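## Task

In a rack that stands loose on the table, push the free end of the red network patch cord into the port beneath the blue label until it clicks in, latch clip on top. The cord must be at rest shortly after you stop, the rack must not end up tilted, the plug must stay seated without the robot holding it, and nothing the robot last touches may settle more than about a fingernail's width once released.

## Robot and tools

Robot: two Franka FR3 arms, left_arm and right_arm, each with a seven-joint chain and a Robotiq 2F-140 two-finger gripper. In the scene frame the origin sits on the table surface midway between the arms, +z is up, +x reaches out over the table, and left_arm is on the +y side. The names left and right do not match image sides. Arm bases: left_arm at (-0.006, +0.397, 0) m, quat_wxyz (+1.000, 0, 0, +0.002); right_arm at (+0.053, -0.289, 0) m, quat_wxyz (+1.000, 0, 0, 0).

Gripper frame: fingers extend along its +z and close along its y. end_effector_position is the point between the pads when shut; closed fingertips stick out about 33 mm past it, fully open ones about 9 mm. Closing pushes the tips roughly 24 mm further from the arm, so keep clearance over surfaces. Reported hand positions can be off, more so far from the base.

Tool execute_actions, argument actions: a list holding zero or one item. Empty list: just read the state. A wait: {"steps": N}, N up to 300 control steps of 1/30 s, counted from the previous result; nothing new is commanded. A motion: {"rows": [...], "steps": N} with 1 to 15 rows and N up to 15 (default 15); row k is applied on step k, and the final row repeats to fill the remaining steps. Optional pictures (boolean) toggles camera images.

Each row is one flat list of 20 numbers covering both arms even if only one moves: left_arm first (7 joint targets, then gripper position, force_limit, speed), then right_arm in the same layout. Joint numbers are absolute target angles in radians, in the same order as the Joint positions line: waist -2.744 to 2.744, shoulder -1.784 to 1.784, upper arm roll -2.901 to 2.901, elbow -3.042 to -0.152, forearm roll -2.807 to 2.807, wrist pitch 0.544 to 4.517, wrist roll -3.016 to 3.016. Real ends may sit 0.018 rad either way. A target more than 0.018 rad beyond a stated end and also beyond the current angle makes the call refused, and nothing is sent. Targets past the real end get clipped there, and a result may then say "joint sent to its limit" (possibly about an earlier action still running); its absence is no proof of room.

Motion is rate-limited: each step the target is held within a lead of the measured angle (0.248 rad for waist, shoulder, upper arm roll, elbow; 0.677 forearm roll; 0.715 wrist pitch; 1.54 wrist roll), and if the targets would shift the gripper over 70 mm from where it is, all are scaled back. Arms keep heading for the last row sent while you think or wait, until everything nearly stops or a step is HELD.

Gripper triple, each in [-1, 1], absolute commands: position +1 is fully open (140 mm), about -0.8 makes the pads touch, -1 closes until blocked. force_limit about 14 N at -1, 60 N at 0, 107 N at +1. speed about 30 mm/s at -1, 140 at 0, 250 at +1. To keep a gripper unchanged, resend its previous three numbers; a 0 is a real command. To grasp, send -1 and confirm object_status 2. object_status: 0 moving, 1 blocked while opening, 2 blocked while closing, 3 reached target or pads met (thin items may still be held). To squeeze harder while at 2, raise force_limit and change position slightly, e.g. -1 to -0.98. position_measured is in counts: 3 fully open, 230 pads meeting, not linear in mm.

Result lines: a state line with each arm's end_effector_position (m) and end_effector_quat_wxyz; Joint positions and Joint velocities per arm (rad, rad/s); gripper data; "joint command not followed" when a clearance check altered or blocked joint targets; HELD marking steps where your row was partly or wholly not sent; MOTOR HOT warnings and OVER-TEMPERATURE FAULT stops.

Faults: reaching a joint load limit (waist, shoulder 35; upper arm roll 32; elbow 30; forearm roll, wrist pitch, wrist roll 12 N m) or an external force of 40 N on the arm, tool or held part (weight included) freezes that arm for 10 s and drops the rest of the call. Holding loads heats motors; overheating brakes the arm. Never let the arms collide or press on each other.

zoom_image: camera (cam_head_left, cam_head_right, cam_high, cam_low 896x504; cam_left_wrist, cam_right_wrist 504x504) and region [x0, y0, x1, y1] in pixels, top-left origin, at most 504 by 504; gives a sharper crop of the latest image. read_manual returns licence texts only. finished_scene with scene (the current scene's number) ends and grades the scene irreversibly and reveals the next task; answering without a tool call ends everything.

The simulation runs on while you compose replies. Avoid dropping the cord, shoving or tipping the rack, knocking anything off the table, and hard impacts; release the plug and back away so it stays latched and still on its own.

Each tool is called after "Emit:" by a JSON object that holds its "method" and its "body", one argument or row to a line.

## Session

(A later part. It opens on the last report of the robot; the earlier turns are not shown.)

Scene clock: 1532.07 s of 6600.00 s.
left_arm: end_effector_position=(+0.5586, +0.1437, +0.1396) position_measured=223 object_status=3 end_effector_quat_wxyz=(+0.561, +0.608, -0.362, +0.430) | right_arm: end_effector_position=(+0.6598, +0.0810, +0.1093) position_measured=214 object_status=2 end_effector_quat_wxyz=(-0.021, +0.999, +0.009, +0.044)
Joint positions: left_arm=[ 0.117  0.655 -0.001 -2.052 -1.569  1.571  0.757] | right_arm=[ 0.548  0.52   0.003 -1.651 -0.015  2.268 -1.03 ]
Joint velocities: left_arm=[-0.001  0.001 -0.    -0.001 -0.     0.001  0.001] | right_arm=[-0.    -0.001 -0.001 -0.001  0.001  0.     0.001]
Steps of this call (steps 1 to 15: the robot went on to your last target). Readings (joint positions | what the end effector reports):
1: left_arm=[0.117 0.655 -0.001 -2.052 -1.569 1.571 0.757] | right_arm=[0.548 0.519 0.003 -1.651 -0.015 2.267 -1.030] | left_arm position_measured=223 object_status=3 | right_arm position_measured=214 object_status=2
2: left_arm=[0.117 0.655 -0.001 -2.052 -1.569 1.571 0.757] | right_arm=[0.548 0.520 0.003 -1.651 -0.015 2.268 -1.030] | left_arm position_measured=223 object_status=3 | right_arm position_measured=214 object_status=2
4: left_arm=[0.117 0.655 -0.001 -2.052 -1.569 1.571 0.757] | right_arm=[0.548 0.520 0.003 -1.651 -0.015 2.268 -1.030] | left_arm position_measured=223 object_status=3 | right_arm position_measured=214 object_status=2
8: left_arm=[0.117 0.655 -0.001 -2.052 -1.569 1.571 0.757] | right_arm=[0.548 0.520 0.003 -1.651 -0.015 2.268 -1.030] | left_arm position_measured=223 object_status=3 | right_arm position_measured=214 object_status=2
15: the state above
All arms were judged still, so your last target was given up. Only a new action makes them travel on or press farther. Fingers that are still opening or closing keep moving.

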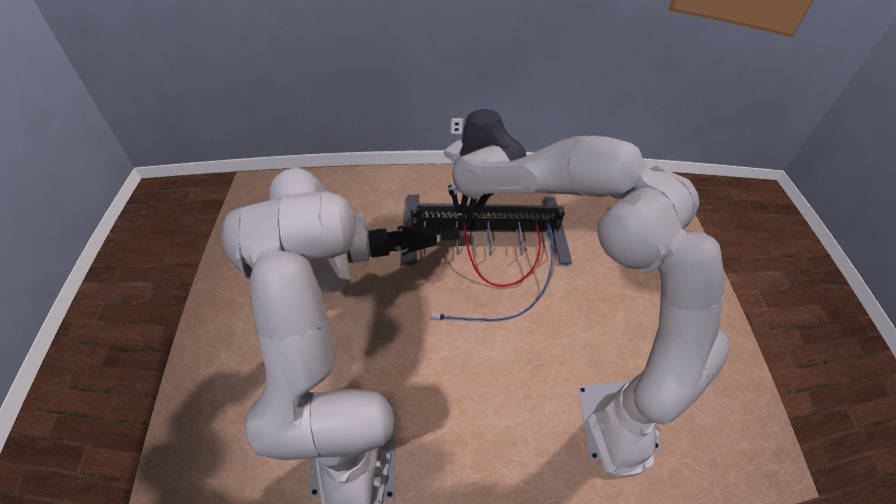

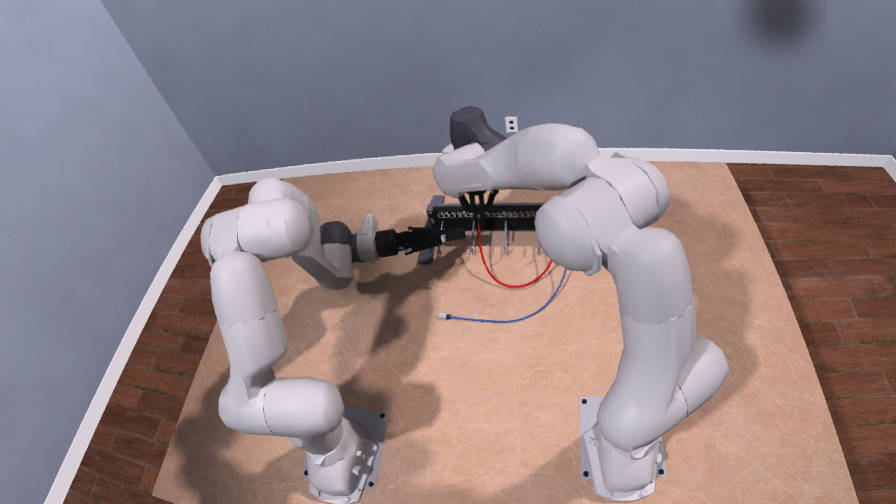

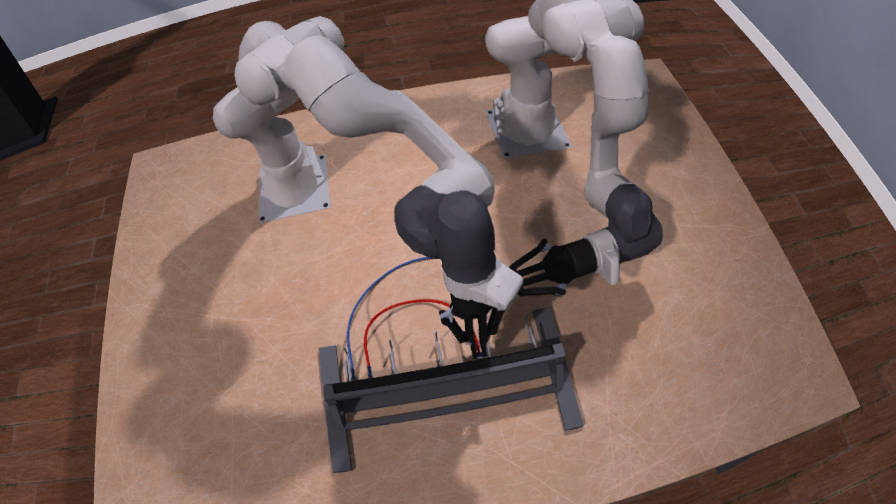

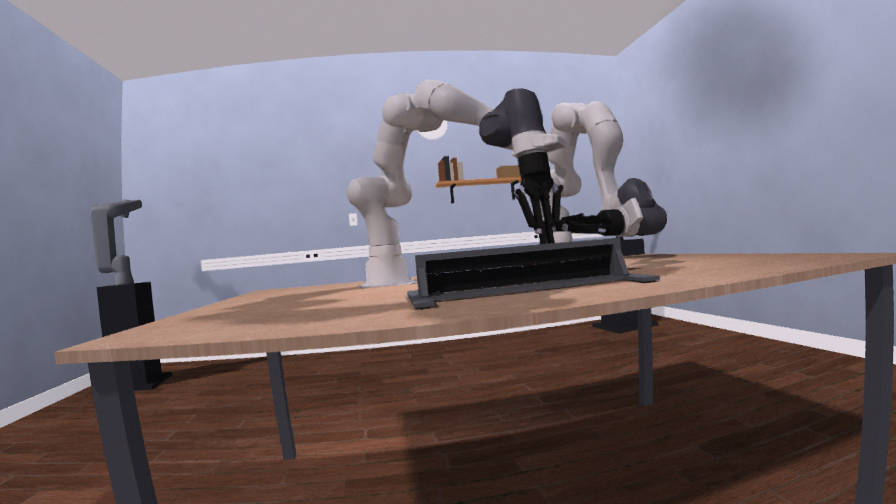

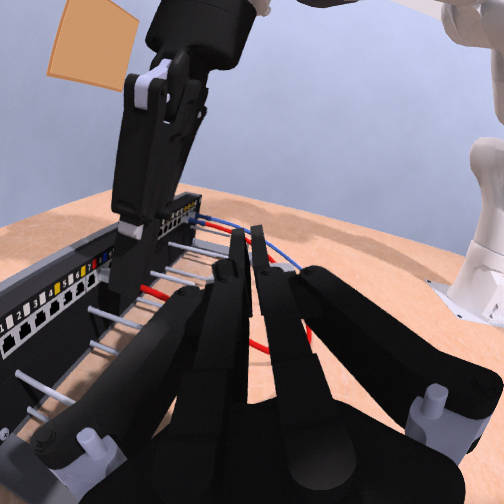

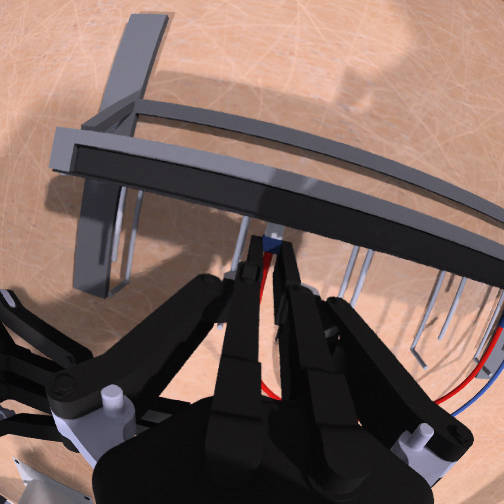

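Emit:
{"method": "execute_actions", "body": {
  "actions": [
    {"rows": [[0.117,0.655,0,-2.052,-1.5708,1.5708,0.75,-0.75,0,0.5, 0.539,0.518,-0.005,-1.639,-0.023,2.294,-1.036,-1,-0.4,-1],[0.117,0.655,0,-2.052,-1.5708,1.5708,0.75,-0.75,0,0.5, 0.539,0.518,-0.005,-1.639,-0.023,2.294,-1.036,-1,-0.4,-1],[0.117,0.655,0,-2.052,-1.5708,1.5708,0.75,-0.75,0,0.5, 0.539,0.518,-0.005,-1.639,-0.023,2.294,-1.036,-1,-0.4,-1],[0.117,0.655,0,-2.052,-1.5708,1.5708,0.75,-0.75,0,0.5, 0.538,0.5205,-0.005,-1.635,-0.023,2.293,-1.037,-1,-0.4,-1],[0.117,0.655,0,-2.052,-1.5708,1.5708,0.75,-0.75,0,0.5, 0.538,0.5205,-0.005,-1.635,-0.023,2.293,-1.037,-1,-0.4,-1],[0.117,0.655,0,-2.052,-1.5708,1.5708,0.75,-0.75,0,0.5, 0.538,0.5205,-0.005,-1.635,-0.023,2.293,-1.037,-1,-0.4,-1],[0.117,0.655,0,-2.052,-1.5708,1.5708,0.75,-0.75,0,0.5, 0.537,0.523,-0.005,-1.6315,-0.023,2.292,-1.038,-1,-0.4,-1],[0.117,0.655,0,-2.052,-1.5708,1.5708,0.75,-0.75,0,0.5, 0.537,0.523,-0.005,-1.6315,-0.023,2.292,-1.038,-1,-0.4,-1],[0.117,0.655,0,-2.052,-1.5708,1.5708,0.75,-0.75,0,0.5, 0.537,0.523,-0.005,-1.6315,-0.023,2.292,-1.038,-1,-0.4,-1],[0.117,0.655,0,-2.052,-1.5708,1.5708,0.75,-0.75,0,0.5, 0.536,0.5255,-0.005,-1.628,-0.023,2.291,-1.039,-1,-0.4,-1],[0.117,0.655,0,-2.052,-1.5708,1.5708,0.75,-0.75,0,0.5, 0.536,0.5255,-0.005,-1.628,-0.023,2.291,-1.039,-1,-0.4,-1],[0.117,0.655,0,-2.052,-1.5708,1.5708,0.75,-0.75,0,0.5, 0.536,0.5255,-0.005,-1.628,-0.023,2.291,-1.039,-1,-0.4,-1],[0.117,0.655,0,-2.052,-1.5708,1.5708,0.75,-0.75,0,0.5, 0.535,0.528,-0.005,-1.6245,-0.023,2.290,-1.040,-1,-0.4,-1]], "steps": 15}
  ],
  "pictures": false
}}

Emit:
{"method": "execute_actions", "body": {
  "actions": [
    {"steps": 15}
  ]
}}

Emit:
{"method": "zoom_image", "body": {
  "camera": "cam_left_wrist",
  "region": [75, 250, 130, 296]
}}

Scene clock: 1548.73 s of 6600.00 s.
left_arm: end_effector_position=(+0.5586, +0.1437, +0.1396) position_measured=223 object_status=3 end_effector_quat_wxyz=(+0.561, +0.608, -0.362, +0.430) | right_arm: end_effector_position=(+0.6630, +0.0812, +0.1089) position_measured=214 object_status=2 end_effector_quat_wxyz=(-0.021, +0.999, +0.010, +0.045)
Joint positions: left_arm=[ 0.117  0.655 -0.001 -2.052 -1.569  1.571  0.757] | right_arm=[ 0.546  0.528  0.003 -1.638 -0.015  2.264 -1.033]
Joint velocities: left_arm=[ 0.001 -0.001 -0.     0.001  0.001  0.001 -0.001] | right_arm=[-0.008  0.016 -0.001  0.023 -0.001  0.    -0.007]
Steps of this call (steps 1 to 90: nothing new was sent; then 13.17 s passed at rest; steps 91 to 105: all 15 steps of this action). Readings (joint positions | what the end effector reports):
91: left_arm=[0.117 0.655 -0.001 -2.052 -1.569 1.571 0.757] | right_arm=[0.548 0.520 0.003 -1.651 -0.015 2.268 -1.030] | left_arm position_measured=223 object_status=3 | right_arm position_measured=214 object_status=2
92: left_arm=[0.117 0.655 -0.001 -2.052 -1.569 1.571 0.757] | right_arm=[0.548 0.520 0.003 -1.650 -0.015 2.268 -1.030] | left_arm position_measured=223 object_status=3 | right_arm position_measured=214 object_status=2
94: left_arm=[0.117 0.655 -0.001 -2.052 -1.569 1.571 0.757] | right_arm=[0.548 0.521 0.003 -1.650 -0.015 2.267 -1.031] | left_arm position_measured=223 object_status=3 | right_arm position_measured=214 object_status=2
98: left_arm=[0.117 0.655 -0.001 -2.052 -1.569 1.571 0.757] | right_arm=[0.548 0.523 0.003 -1.646 -0.015 2.265 -1.031] | left_arm position_measured=223 object_status=3 | right_arm position_measured=214 object_status=2
105: the state above

Scene clock: 1549.23 s of 6600.00 s.
left_arm: end_effector_position=(+0.5586, +0.1437, +0.1396) position_measured=223 object_status=3 end_effector_quat_wxyz=(+0.561, +0.608, -0.362, +0.430) | right_arm: end_effector_position=(+0.6634, +0.0812, +0.1089) position_measured=214 object_status=2 end_effector_quat_wxyz=(-0.021, +0.999, +0.010, +0.045)
Joint positions: left_arm=[ 0.117  0.655 -0.001 -2.052 -1.569  1.571  0.757] | right_arm=[ 0.546  0.529  0.003 -1.636 -0.015  2.264 -1.034]
Joint velocities: left_arm=[-0.     0.002  0.001 -0.001  0.001 -0.001 -0.001] | right_arm=[-0.    -0.001 -0.001 -0.    -0.001 -0.    -0.003]
Steps of this call (steps 1 to 15: the robot went on to your last target). Readings (joint positions | what the end effector reports):
1: left_arm=[0.117 0.655 -0.001 -2.052 -1.569 1.571 0.757] | right_arm=[0.546 0.529 0.003 -1.637 -0.015 2.264 -1.033] | left_arm position_measured=223 object_status=3 | right_arm position_measured=214 object_status=2
2: left_arm=[0.117 0.655 -0.001 -2.052 -1.569 1.571 0.757] | right_arm=[0.546 0.529 0.003 -1.637 -0.015 2.264 -1.033] | left_arm position_measured=223 object_status=3 | right_arm position_measured=214 object_status=2
4: left_arm=[0.117 0.655 -0.001 -2.052 -1.569 1.571 0.757] | right_arm=[0.546 0.529 0.003 -1.637 -0.015 2.264 -1.033] | left_arm position_measured=223 object_status=3 | right_arm position_measured=214 object_status=2
8: left_arm=[0.117 0.655 -0.001 -2.052 -1.569 1.571 0.757] | right_arm=[0.546 0.529 0.003 -1.636 -0.015 2.264 -1.034] | left_arm position_measured=223 object_status=3 | right_arm position_measured=214 object_status=2
15: the state above
All arms were judged still, so your last target was given up. Only a new action makes them travel on or press farther. Fingers that are still opening or closing keep moving.

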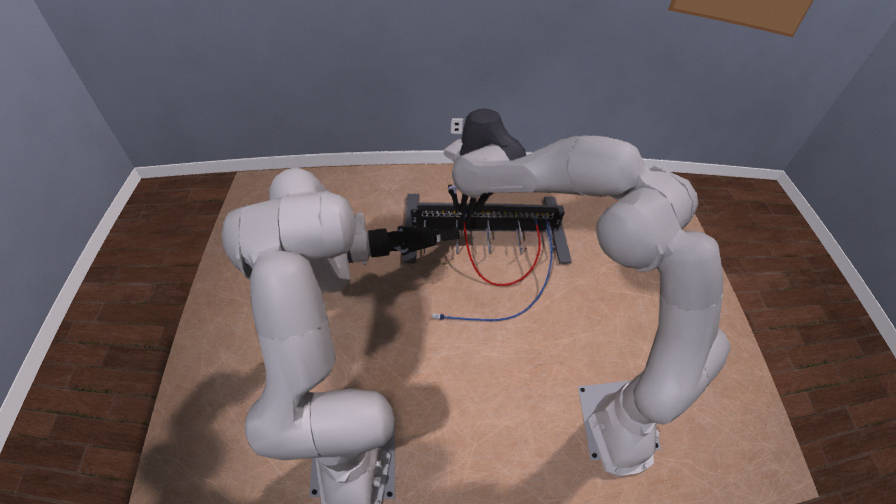

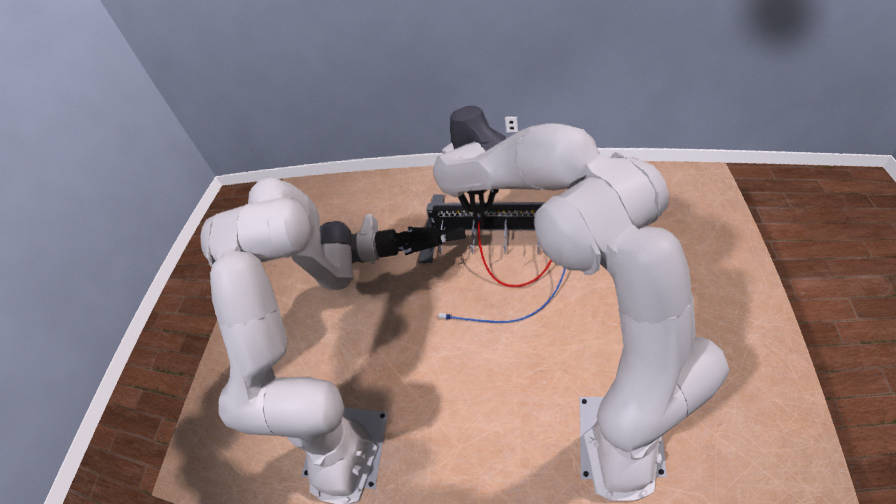

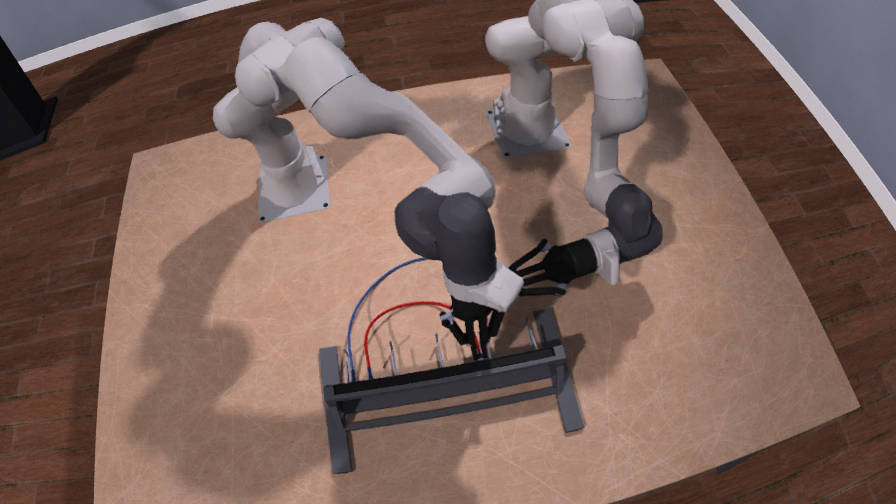

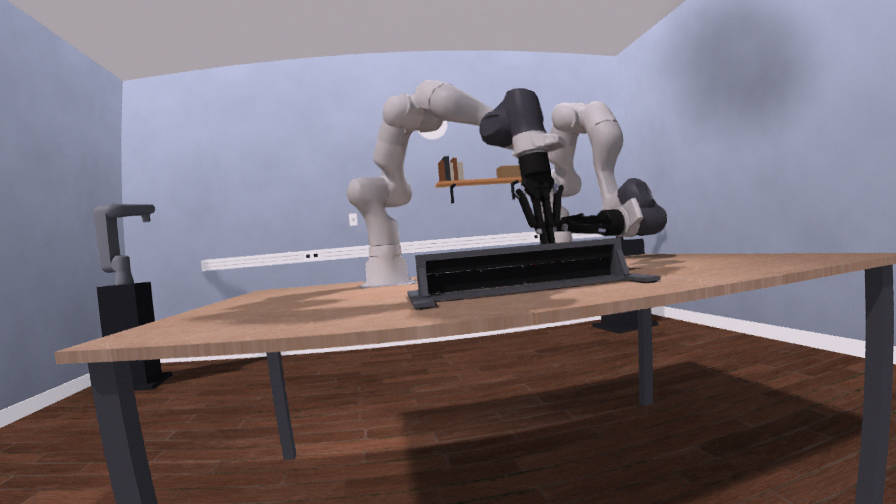

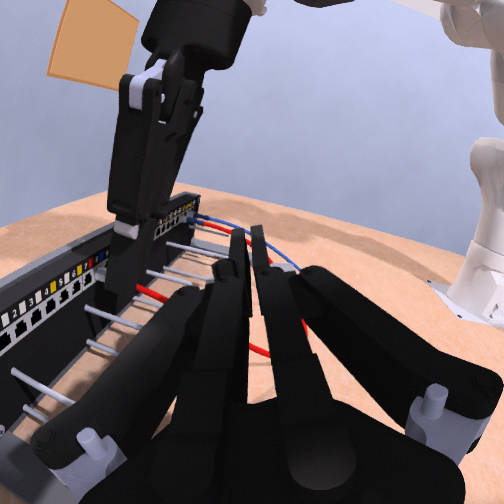

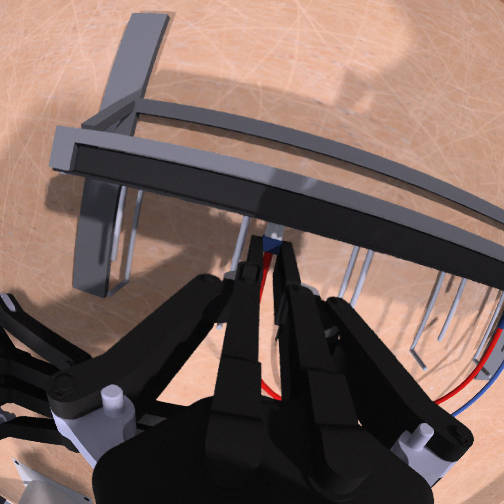

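Region (75, 250, 130, 296) of cam_left_wrist's 504x504 image, scaled by 9.164, with more detail than that image has; it fills the top 422 rows of this view, and the rest is white.

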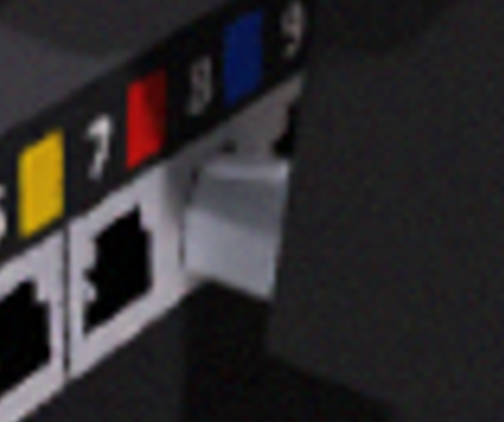

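Emit:
{"method": "zoom_image", "body": {
  "camera": "cam_high",
  "region": [330, 330, 510, 400]
}}

Emit:
{"method": "zoom_image", "body": {
  "camera": "cam_left_wrist",
  "region": [160, 195, 220, 240]
}}

Region (330, 330, 510, 400) of cam_high's 896x504 image, scaled by 2.800, with more detail than that image has.

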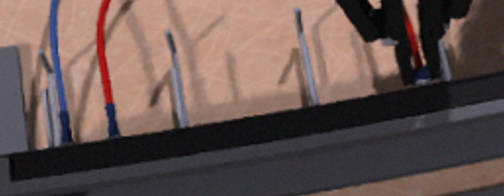

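Region (160, 195, 220, 240) of cam_left_wrist's 504x504 image, scaled by 8.400, with more detail than that image has; it fills the top 378 rows of this view, and the rest is white.

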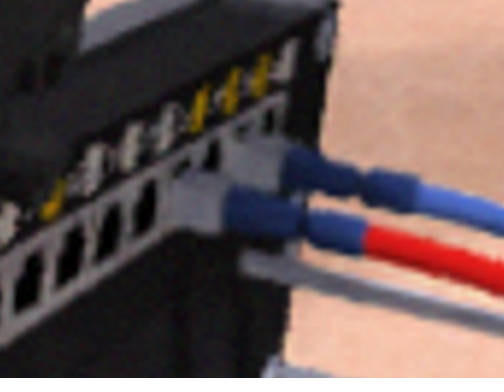

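Emit:
{"method": "execute_actions", "body": {
  "actions": [
    {"rows": [[0.3,0.55,0,-2.03,-1.5708,1.5708,0.8,-1,0,0.5, 0.538,0.528,-0.003,-1.628,-0.021,2.282,-1.040,-1,-0.4,-1],[0.3,0.55,0,-2.03,-1.5708,1.5708,0.8,-1,0,0.5, 0.538,0.528,-0.003,-1.628,-0.021,2.282,-1.040,-1,-0.4,-1],[0.3,0.55,0,-2.03,-1.5708,1.5708,0.8,-1,0,0.5, 0.538,0.528,-0.003,-1.628,-0.021,2.282,-1.040,-1,-0.4,-1],[0.3,0.55,0,-2.03,-1.5708,1.5708,0.8,-1,0,0.5, 0.538,0.528,-0.003,-1.628,-0.021,2.282,-1.040,-1,-0.4,-1],[0.3,0.55,0,-2.03,-1.5708,1.5708,0.8,-1,0,0.5, 0.538,0.528,-0.003,-1.628,-0.021,2.282,-1.040,-1,-0.4,-1],[0.3,0.55,0,-2.03,-1.5708,1.5708,0.8,-1,0,0.5, 0.538,0.528,-0.003,-1.628,-0.021,2.282,-1.040,-1,-0.4,-1],[0.45,0.2,0,-2.0,-1.3,1.7,0.9,-1,0,0.5, 0.538,0.528,-0.003,-1.628,-0.021,2.282,-1.040,-1,-0.4,-1]], "steps": 15}
  ],
  "pictures": false
}}

Emit:
{"method": "execute_actions", "body": {
  "actions": [
    {"steps": 12}
  ],
  "pictures": false
}}

Scene clock: 1587.50 s of 6600.00 s.
left_arm: end_effector_position=(+0.6274, +0.3608, +0.3185) position_measured=233 object_status=3 end_effector_quat_wxyz=(+0.313, +0.611, -0.485, +0.542) | right_arm: end_effector_position=(+0.6633, +0.0812, +0.1089) position_measured=214 object_status=2 end_effector_quat_wxyz=(-0.021, +0.999, +0.010, +0.045)
Joint positions: left_arm=[ 0.433  0.249  0.004 -2.002 -1.361  1.659  0.825] | right_arm=[ 0.546  0.529  0.003 -1.636 -0.015  2.264 -1.035]
Joint velocities: left_arm=[ 0.325 -1.01   0.056  0.211  0.458  0.254  0.225] | right_arm=[-0.    -0.002 -0.001  0.    -0.    -0.001 -0.001]
Steps of this call (steps 1 to 90: nothing new was sent; then 34.77 s passed at rest; steps 91 to 105: all 15 steps of this action). Readings (joint positions | what the end effector reports):
91: left_arm=[0.131 0.651 -0.009 -2.053 -1.569 1.570 0.758] | right_arm=[0.546 0.529 0.003 -1.636 -0.015 2.264 -1.035] | left_arm position_measured=223 object_status=0 | right_arm position_measured=214 object_status=2
92: left_arm=[0.152 0.640 -0.013 -2.053 -1.569 1.569 0.760] | right_arm=[0.546 0.529 0.003 -1.636 -0.015 2.264 -1.035] | left_arm position_measured=232 object_status=0 | right_arm position_measured=214 object_status=2
94: left_arm=[0.199 0.613 -0.012 -2.047 -1.569 1.569 0.763] | right_arm=[0.546 0.529 0.003 -1.636 -0.015 2.264 -1.035] | left_arm position_measured=233 object_status=0 | right_arm position_measured=214 object_status=2
98: left_arm=[0.300 0.531 -0.006 -2.035 -1.518 1.589 0.778] | right_arm=[0.546 0.529 0.003 -1.636 -0.015 2.264 -1.035] | left_arm position_measured=233 object_status=0 | right_arm position_measured=214 object_status=2
105: the state above

Scene clock: 1587.90 s of 6600.00 s.
left_arm: end_effector_position=(+0.6249, +0.3781, +0.3287) position_measured=233 object_status=3 end_effector_quat_wxyz=(+0.264, +0.606, -0.524, +0.537) | right_arm: end_effector_position=(+0.6633, +0.0812, +0.1089) position_measured=214 object_status=2 end_effector_quat_wxyz=(-0.021, +0.999, +0.010, +0.045)
Joint positions: left_arm=[ 0.451  0.199  0.001 -1.999 -1.306  1.695  0.875] | right_arm=[ 0.546  0.529  0.003 -1.636 -0.015  2.264 -1.035]
Joint velocities: left_arm=[-0.001  0.003 -0.001 -0.002  0.019  0.021  0.06 ] | right_arm=[ 0.     0.    -0.001  0.     0.    -0.    -0.   ]
Steps of this call (steps 1 to 12: the robot went on to your last target). Readings (joint positions | what the end effector reports):
1: left_arm=[0.442 0.221 0.005 -1.996 -1.348 1.667 0.832] | right_arm=[0.546 0.529 0.003 -1.636 -0.015 2.264 -1.035] | left_arm position_measured=233 object_status=3 | right_arm position_measured=214 object_status=2
2: left_arm=[0.448 0.202 0.006 -1.992 -1.339 1.673 0.839] | right_arm=[0.546 0.529 0.003 -1.636 -0.015 2.264 -1.035] | left_arm position_measured=233 object_status=3 | right_arm position_measured=214 object_status=2
4: left_arm=[0.451 0.189 0.006 -1.990 -1.325 1.681 0.849] | right_arm=[0.546 0.529 0.003 -1.636 -0.015 2.264 -1.035] | left_arm position_measured=233 object_status=3 | right_arm position_measured=214 object_status=2
8: left_arm=[0.451 0.195 0.002 -1.996 -1.311 1.691 0.865] | right_arm=[0.546 0.529 0.003 -1.636 -0.015 2.264 -1.035] | left_arm position_measured=233 object_status=3 | right_arm position_measured=214 object_status=2
12: the state above

Emit:
{"method": "execute_actions", "body": {
  "actions": [
    {"rows": [[0.1,0.2,0,-1.9,0,2.1,1.33,-1,0,0.5, 0.538,0.528,-0.003,-1.628,-0.021,2.282,-1.040,-1,-0.4,-1]], "steps": 15}
  ],
  "pictures": false
}}

Emit:
{"method": "execute_actions", "body": {
  "actions": [
    {"steps": 15}
  ],
  "pictures": false
}}

Emit:
{"method": "execute_actions", "body": {
  "actions": [
    {"rows": [[-0.246,0.419,0,-1.754,0,2.173,1.33,-1,0,0.5, 0.538,0.528,-0.003,-1.628,-0.021,2.282,-1.040,-1,-0.4,-1]], "steps": 15}
  ],
  "pictures": false
}}

Emit:
{"method": "execute_actions", "body": {
  "actions": [
    {"steps": 25}
  ]
}}

Scene clock: 1592.83 s of 6600.00 s.
left_arm: end_effector_position=(+0.5809, +0.4289, +0.1804) position_measured=233 object_status=3 end_effector_quat_wxyz=(-0.035, -0.265, +0.963, -0.045) | right_arm: end_effector_position=(+0.6633, +0.0812, +0.1089) position_measured=214 object_status=2 end_effector_quat_wxyz=(-0.021, +0.999, +0.010, +0.045)
Joint positions: left_arm=[ 0.103  0.201 -0.006 -1.903 -0.111  2.048  1.188] | right_arm=[ 0.546  0.529  0.003 -1.636 -0.015  2.264 -1.035]
Joint velocities: left_arm=[-0.029 -0.005  0.047  0.029  0.911  0.31   0.446] | right_arm=[-0.001 -0.001  0.     0.001 -0.001 -0.001 -0.001]
Steps of this call (steps 1 to 30: the robot went on to your last target; steps 31 to 90: nothing new was sent; then 1.43 s passed at rest; steps 91 to 105: all 15 steps of this action). Readings (joint positions | what the end effector reports):
91: left_arm=[0.430 0.201 0.011 -1.988 -1.241 1.728 0.911] | right_arm=[0.546 0.529 0.003 -1.636 -0.015 2.264 -1.035] | left_arm position_measured=233 object_status=3 | right_arm position_measured=214 object_status=2
92: left_arm=[0.399 0.202 0.016 -1.975 -1.163 1.763 0.931] | right_arm=[0.546 0.529 0.003 -1.636 -0.015 2.264 -1.035] | left_arm position_measured=233 object_status=3 | right_arm position_measured=214 object_status=2
94: left_arm=[0.314 0.202 0.020 -1.949 -0.967 1.835 0.979] | right_arm=[0.546 0.529 0.003 -1.636 -0.015 2.264 -1.035] | left_arm position_measured=233 object_status=3 | right_arm position_measured=214 object_status=2
98: left_arm=[0.159 0.201 -0.006 -1.916 -0.525 1.944 1.069] | right_arm=[0.546 0.529 0.003 -1.636 -0.015 2.264 -1.035] | left_arm position_measured=233 object_status=3 | right_arm position_measured=214 object_status=2
105: the state above

Scene clock: 1593.33 s of 6600.00 s.
left_arm: end_effector_position=(+0.5933, +0.4579, +0.1837) position_measured=233 object_status=3 end_effector_quat_wxyz=(-0.004, -0.189, +0.982, -0.002) | right_arm: end_effector_position=(+0.6633, +0.0812, +0.1089) position_measured=214 object_status=2 end_effector_quat_wxyz=(-0.021, +0.999, +0.010, +0.045)
Joint positions: left_arm=[ 0.101  0.201 -0.001 -1.901 -0.006  2.095  1.297] | right_arm=[ 0.546  0.529  0.003 -1.636 -0.015  2.264 -1.035]
Joint velocities: left_arm=[-0.001 -0.     0.001 -0.001  0.015  0.015  0.085] | right_arm=[-0.001  0.     0.     0.001  0.    -0.     0.001]
Steps of this call (steps 1 to 15: the robot went on to your last target). Readings (joint positions | what the end effector reports):
1: left_arm=[0.102 0.201 -0.004 -1.902 -0.085 2.057 1.202] | right_arm=[0.546 0.529 0.003 -1.636 -0.015 2.264 -1.035] | left_arm position_measured=233 object_status=3 | right_arm position_measured=214 object_status=2
2: left_arm=[0.102 0.201 -0.003 -1.902 -0.066 2.065 1.215] | right_arm=[0.546 0.529 0.003 -1.636 -0.015 2.264 -1.035] | left_arm position_measured=233 object_status=3 | right_arm position_measured=214 object_status=2
4: left_arm=[0.102 0.201 -0.002 -1.901 -0.039 2.076 1.236] | right_arm=[0.546 0.529 0.003 -1.636 -0.015 2.264 -1.035] | left_arm position_measured=233 object_status=3 | right_arm position_measured=214 object_status=2
8: left_arm=[0.102 0.201 -0.001 -1.901 -0.016 2.088 1.267] | right_arm=[0.546 0.529 0.003 -1.636 -0.015 2.264 -1.035] | left_arm position_measured=233 object_status=3 | right_arm position_measured=214 object_status=2
15: the state above

Scene clock: 1593.83 s of 6600.00 s.
left_arm: end_effector_position=(+0.6191, +0.2292, +0.1150) position_measured=233 object_status=3 end_effector_quat_wxyz=(-0.011, -0.001, +1.000, -0.002) | right_arm: end_effector_position=(+0.6633, +0.0812, +0.1089) position_measured=214 object_status=2 end_effector_quat_wxyz=(-0.021, +0.999, +0.010, +0.045)
Joint positions: left_arm=[-0.252  0.42  -0.011 -1.761 -0.005  2.16   1.313] | right_arm=[ 0.546  0.529  0.003 -1.636 -0.015  2.264 -1.035]
Joint velocities: left_arm=[-0.1    0.041 -0.001  0.033  0.001  0.055  0.032] | right_arm=[-0.    -0.001  0.    -0.001  0.001  0.001 -0.   ]
Steps of this call (steps 1 to 15: all 15 steps of this action). Readings (joint positions | what the end effector reports):
1: left_arm=[0.084 0.215 0.010 -1.883 -0.006 2.099 1.298] | right_arm=[0.546 0.529 0.003 -1.636 -0.015 2.264 -1.035] | left_arm position_measured=233 object_status=3 | right_arm position_measured=214 object_status=2
2: left_arm=[0.060 0.237 0.016 -1.863 -0.006 2.106 1.298] | right_arm=[0.546 0.529 0.003 -1.636 -0.015 2.264 -1.035] | left_arm position_measured=233 object_status=3 | right_arm position_measured=214 object_status=2
4: left_arm=[0.005 0.278 0.017 -1.836 -0.006 2.116 1.299] | right_arm=[0.546 0.529 0.003 -1.636 -0.015 2.264 -1.035] | left_arm position_measured=233 object_status=3 | right_arm position_measured=214 object_status=2
8: left_arm=[-0.116 0.350 0.012 -1.796 -0.006 2.132 1.302] | right_arm=[0.546 0.529 0.003 -1.636 -0.015 2.264 -1.035] | left_arm position_measured=233 object_status=3 | right_arm position_measured=214 object_status=2
15: the state above

Scene clock: 1594.67 s of 6600.00 s.
left_arm: end_effector_position=(+0.6277, +0.2385, +0.1183) position_measured=233 object_status=3 end_effector_quat_wxyz=(-0.003, -0.004, +1.000, -0.001) | right_arm: end_effector_position=(+0.6633, +0.0812, +0.1089) position_measured=214 object_status=2 end_effector_quat_wxyz=(-0.021, +0.999, +0.010, +0.045)
Joint positions: left_arm=[-0.246  0.42  -0.    -1.756 -0.004  2.171  1.322] | right_arm=[ 0.546  0.529  0.003 -1.636 -0.015  2.264 -1.035]
Joint velocities: left_arm=[0.    0.001 0.    0.    0.001 0.001 0.002] | right_arm=[-0.     0.    -0.    -0.     0.001 -0.     0.001]
Steps of this call (steps 1 to 25: the robot went on to your last target). Readings (joint positions | what the end effector reports):
1: left_arm=[-0.253 0.421 -0.011 -1.760 -0.005 2.162 1.314] | right_arm=[0.546 0.529 0.003 -1.636 -0.015 2.264 -1.035] | left_arm position_measured=233 object_status=3 | right_arm position_measured=214 object_status=2
2: left_arm=[-0.253 0.421 -0.009 -1.759 -0.005 2.163 1.315] | right_arm=[0.546 0.529 0.003 -1.636 -0.015 2.264 -1.035] | left_arm position_measured=233 object_status=3 | right_arm position_measured=214 object_status=2
4: left_arm=[-0.250 0.421 -0.005 -1.757 -0.005 2.166 1.316] | right_arm=[0.546 0.529 0.003 -1.636 -0.015 2.264 -1.035] | left_arm position_measured=233 object_status=3 | right_arm position_measured=214 object_status=2
8: left_arm=[-0.246 0.420 -0.001 -1.756 -0.004 2.169 1.319] | right_arm=[0.546 0.529 0.003 -1.636 -0.015 2.264 -1.035] | left_arm position_measured=233 object_status=3 | right_arm position_measured=214 object_status=2
25: the state above

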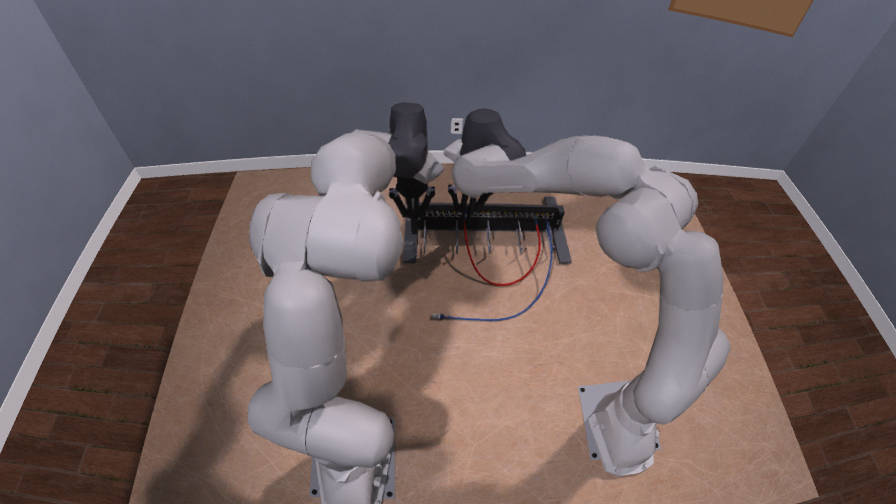

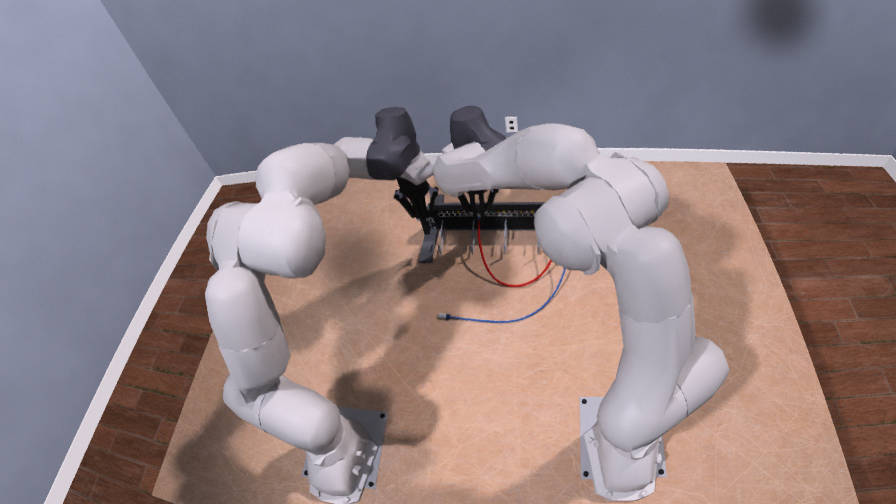

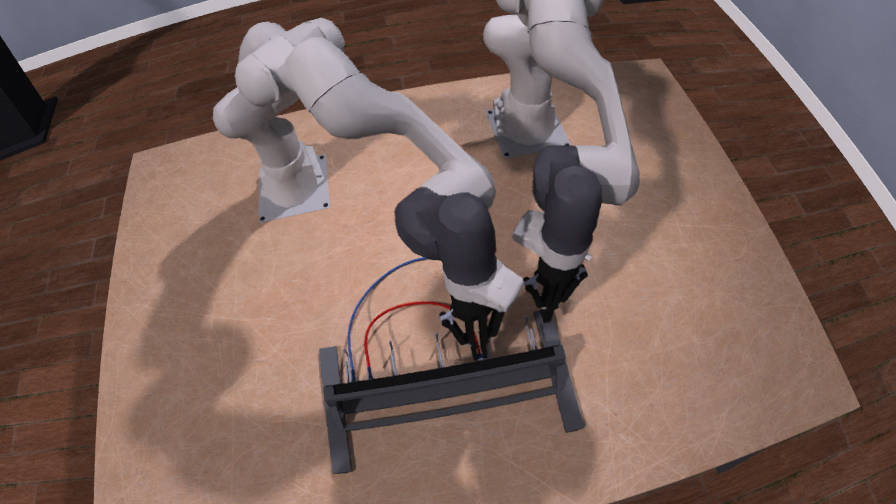

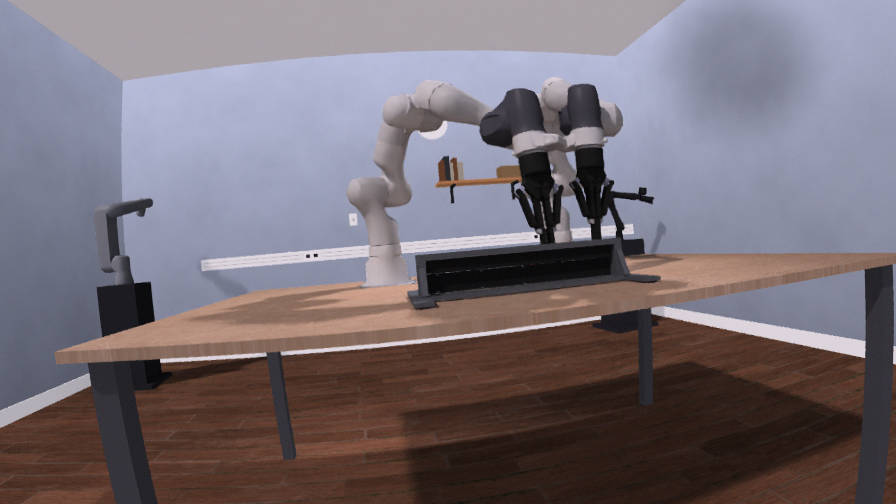

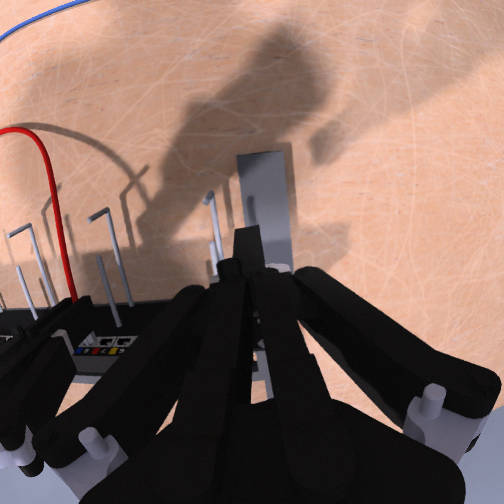

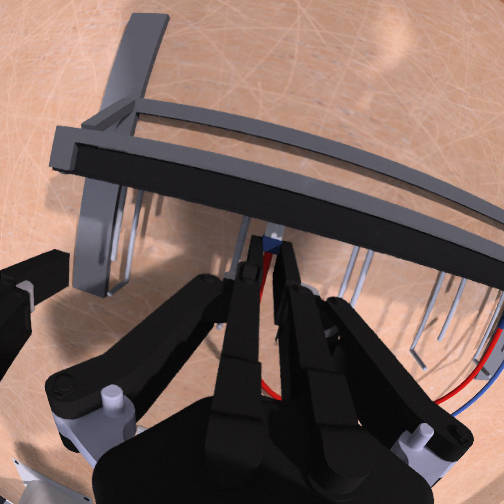

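Emit:
{"method": "execute_actions", "body": {
  "actions": [
    {"rows": [[-0.235,0.43,0,-1.762,0,2.19,1.35,-1,0,0.5, 0.538,0.528,-0.003,-1.628,-0.021,2.282,-1.040,-1,-0.4,-1],[-0.23,0.43,0,-1.762,0,2.19,1.35,-1,0,0.5, 0.538,0.528,-0.003,-1.628,-0.021,2.282,-1.040,-1,-0.4,-1],[-0.224,0.44,0,-1.77,0,2.21,1.35,-1,0,0.5, 0.538,0.528,-0.003,-1.628,-0.021,2.282,-1.040,-1,-0.4,-1],[-0.223,0.44,0,-1.77,0,2.22,1.35,-1,0,0.5, 0.538,0.528,-0.003,-1.628,-0.021,2.282,-1.040,-1,-0.4,-1],[-0.223,0.455,0,-1.78,0,2.24,1.35,-1,0,0.5, 0.538,0.528,-0.003,-1.628,-0.021,2.282,-1.040,-1,-0.4,-1],[-0.223,0.455,0,-1.78,0,2.25,1.35,-1,0,0.5, 0.538,0.528,-0.003,-1.628,-0.021,2.282,-1.040,-1,-0.4,-1],[-0.223,0.47,0,-1.79,0,2.27,1.35,-1,0,0.5, 0.538,0.528,-0.003,-1.628,-0.021,2.282,-1.040,-1,-0.4,-1],[-0.223,0.47,0,-1.79,0,2.28,1.35,-1,0,0.5, 0.538,0.528,-0.003,-1.628,-0.021,2.282,-1.040,-1,-0.4,-1],[-0.223,0.485,0,-1.80,0,2.30,1.35,-1,0,0.5, 0.538,0.528,-0.003,-1.628,-0.021,2.282,-1.040,-1,-0.4,-1],[-0.223,0.485,0,-1.80,0,2.31,1.35,-1,0,0.5, 0.538,0.528,-0.003,-1.628,-0.021,2.282,-1.040,-1,-0.4,-1],[-0.223,0.493,0,-1.804,0,2.31,1.35,-1,0,0.5, 0.538,0.528,-0.003,-1.628,-0.021,2.282,-1.040,-1,-0.4,-1],[-0.223,0.493,0,-1.804,0,2.31,1.35,-1,0,0.5, 0.538,0.528,-0.003,-1.628,-0.021,2.282,-1.040,-1,-0.4,-1],[-0.223,0.5005,0,-1.808,0,2.31,1.35,-1,0,0.5, 0.538,0.528,-0.003,-1.628,-0.021,2.282,-1.040,-1,-0.4,-1]], "steps": 15}
  ],
  "pictures": false
}}

Emit:
{"method": "execute_actions", "body": {
  "actions": [
    {"rows": [[-0.223,0.504,0,-1.810,0,2.316,1.35,-1,0,0.5, 0.538,0.528,-0.003,-1.628,-0.021,2.282,-1.040,-1,-0.4,-1],[-0.223,0.504,0,-1.810,0,2.316,1.35,-1,0,0.5, 0.538,0.528,-0.003,-1.628,-0.021,2.282,-1.040,-1,-0.4,-1],[-0.223,0.504,0,-1.810,0,2.316,1.35,-1,0,0.5, 0.538,0.528,-0.003,-1.628,-0.021,2.282,-1.040,-1,-0.4,-1],[-0.223,0.508,0,-1.811,0,2.321,1.35,-1,0,0.5, 0.538,0.528,-0.003,-1.628,-0.021,2.282,-1.040,-1,-0.4,-1],[-0.223,0.508,0,-1.811,0,2.321,1.35,-1,0,0.5, 0.538,0.528,-0.003,-1.628,-0.021,2.282,-1.040,-1,-0.4,-1],[-0.223,0.508,0,-1.811,0,2.321,1.35,-1,0,0.5, 0.538,0.528,-0.003,-1.628,-0.021,2.282,-1.040,-1,-0.4,-1],[-0.223,0.512,0,-1.812,0,2.326,1.35,-1,0,0.5, 0.538,0.528,-0.003,-1.628,-0.021,2.282,-1.040,-1,-0.4,-1],[-0.223,0.512,0,-1.812,0,2.326,1.35,-1,0,0.5, 0.538,0.528,-0.003,-1.628,-0.021,2.282,-1.040,-1,-0.4,-1],[-0.223,0.512,0,-1.812,0,2.326,1.35,-1,0,0.5, 0.538,0.528,-0.003,-1.628,-0.021,2.282,-1.040,-1,-0.4,-1],[-0.223,0.516,0,-1.813,0,2.330,1.35,-1,0,0.5, 0.538,0.528,-0.003,-1.628,-0.021,2.282,-1.040,-1,-0.4,-1]], "steps": 15}
  ]
}}

Scene clock: 1618.93 s of 6600.00 s.
left_arm: end_effector_position=(+0.6244, +0.2556, +0.0552) position_measured=233 object_status=3 end_effector_quat_wxyz=(-0.009, -0.008, +1.000, +0.001) | right_arm: end_effector_position=(+0.6633, +0.0812, +0.1089) position_measured=214 object_status=2 end_effector_quat_wxyz=(-0.021, +0.999, +0.010, +0.045)
Joint positions: left_arm=[-0.223  0.499  0.001 -1.806 -0.004  2.286  1.339] | right_arm=[ 0.546  0.529  0.003 -1.636 -0.015  2.264 -1.035]
Joint velocities: left_arm=[ 0.     0.092 -0.002 -0.049  0.001  0.115  0.012] | right_arm=[ 0.     0.    -0.001 -0.     0.001 -0.     0.001]
Steps of this call (steps 1 to 15: the robot went on to your last target; steps 16 to 90: nothing new was sent; then 20.77 s passed at rest; steps 91 to 105: all 15 steps of this action). Readings (joint positions | what the end effector reports):
91: left_arm=[-0.245 0.421 -0.001 -1.756 -0.004 2.174 1.325] | right_arm=[0.546 0.529 0.003 -1.636 -0.015 2.264 -1.035] | left_arm position_measured=233 object_status=3 | right_arm position_measured=214 object_status=2
92: left_arm=[-0.242 0.422 -0.002 -1.757 -0.004 2.177 1.327] | right_arm=[0.546 0.529 0.003 -1.636 -0.015 2.264 -1.035] | left_arm position_measured=233 object_status=3 | right_arm position_measured=214 object_status=2
94: left_arm=[-0.234 0.428 -0.002 -1.762 -0.004 2.189 1.330] | right_arm=[0.546 0.529 0.003 -1.636 -0.015 2.264 -1.035] | left_arm position_measured=233 object_status=3 | right_arm position_measured=214 object_status=2
98: left_arm=[-0.224 0.453 0.001 -1.779 -0.004 2.229 1.334] | right_arm=[0.546 0.529 0.003 -1.636 -0.015 2.264 -1.035] | left_arm position_measured=233 object_status=3 | right_arm position_measured=214 object_status=2
105: the state above

Scene clock: 1619.43 s of 6600.00 s.
left_arm: end_effector_position=(+0.6288, +0.2547, +0.0456) position_measured=233 object_status=3 end_effector_quat_wxyz=(-0.001, -0.006, +1.000, -0.001) | right_arm: end_effector_position=(+0.6633, +0.0812, +0.1089) position_measured=214 object_status=2 end_effector_quat_wxyz=(-0.021, +0.999, +0.010, +0.045)
Joint positions: left_arm=[-0.223  0.514  0.001 -1.812 -0.004  2.324  1.342] | right_arm=[ 0.546  0.529  0.003 -1.636 -0.015  2.264 -1.035]
Joint velocities: left_arm=[-0.     0.01   0.001 -0.005  0.001  0.023 -0.   ] | right_arm=[-0.002  0.002  0.001 -0.001 -0.001  0.001  0.001]
Steps of this call (steps 1 to 15: all 15 steps of this action). Readings (joint positions | what the end effector reports):
1: left_arm=[-0.223 0.501 0.001 -1.807 -0.004 2.291 1.339] | right_arm=[0.546 0.529 0.003 -1.636 -0.015 2.264 -1.035] | left_arm position_measured=233 object_status=3 | right_arm position_measured=214 object_status=2
2: left_arm=[-0.223 0.503 0.001 -1.808 -0.004 2.295 1.340] | right_arm=[0.546 0.529 0.003 -1.636 -0.015 2.264 -1.035] | left_arm position_measured=233 object_status=3 | right_arm position_measured=214 object_status=2
4: left_arm=[-0.223 0.505 0.001 -1.809 -0.004 2.302 1.340] | right_arm=[0.546 0.529 0.003 -1.636 -0.015 2.264 -1.035] | left_arm position_measured=233 object_status=3 | right_arm position_measured=214 object_status=2
8: left_arm=[-0.223 0.507 0.001 -1.810 -0.004 2.313 1.341] | right_arm=[0.546 0.529 0.003 -1.636 -0.015 2.264 -1.035] | left_arm position_measured=233 object_status=3 | right_arm position_measured=214 object_status=2
15: the state above

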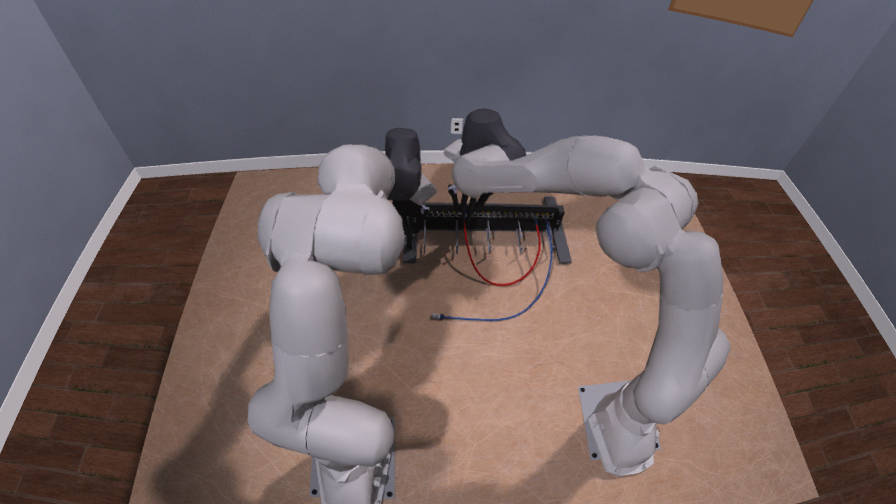

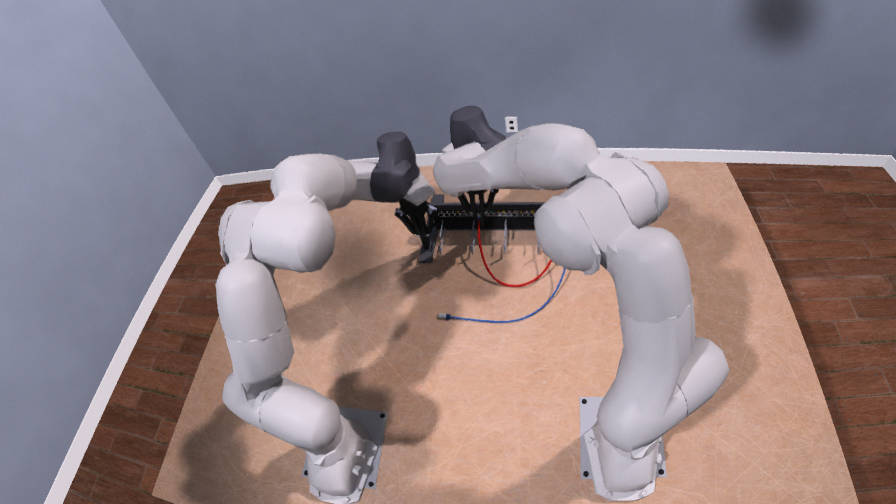

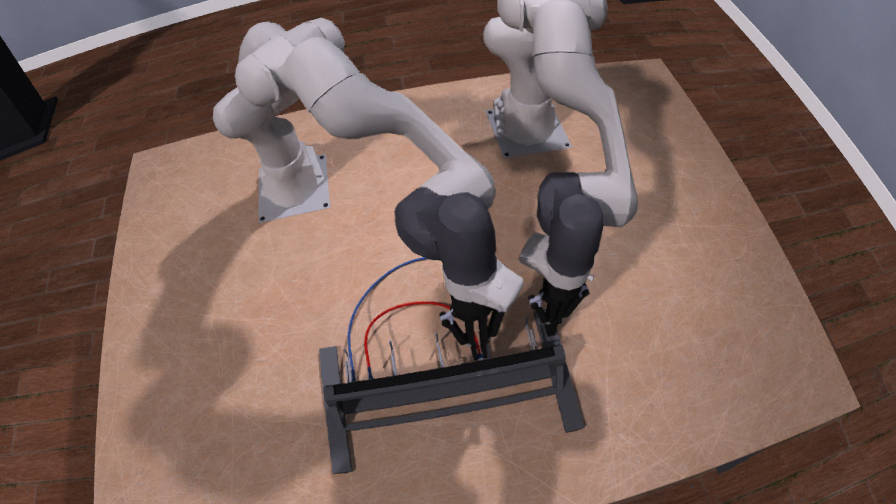

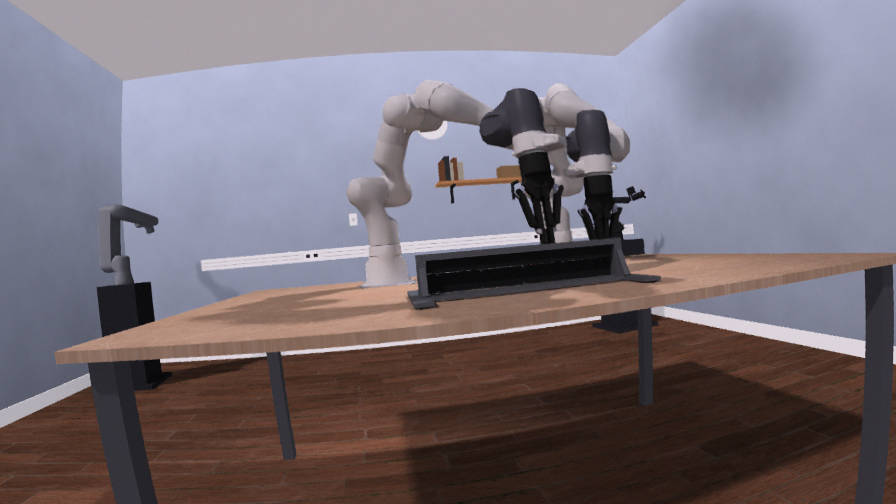

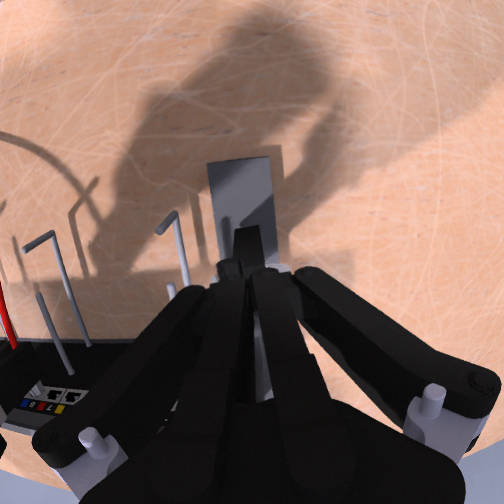

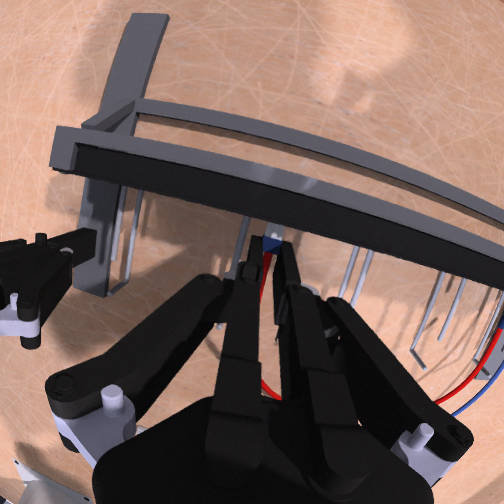

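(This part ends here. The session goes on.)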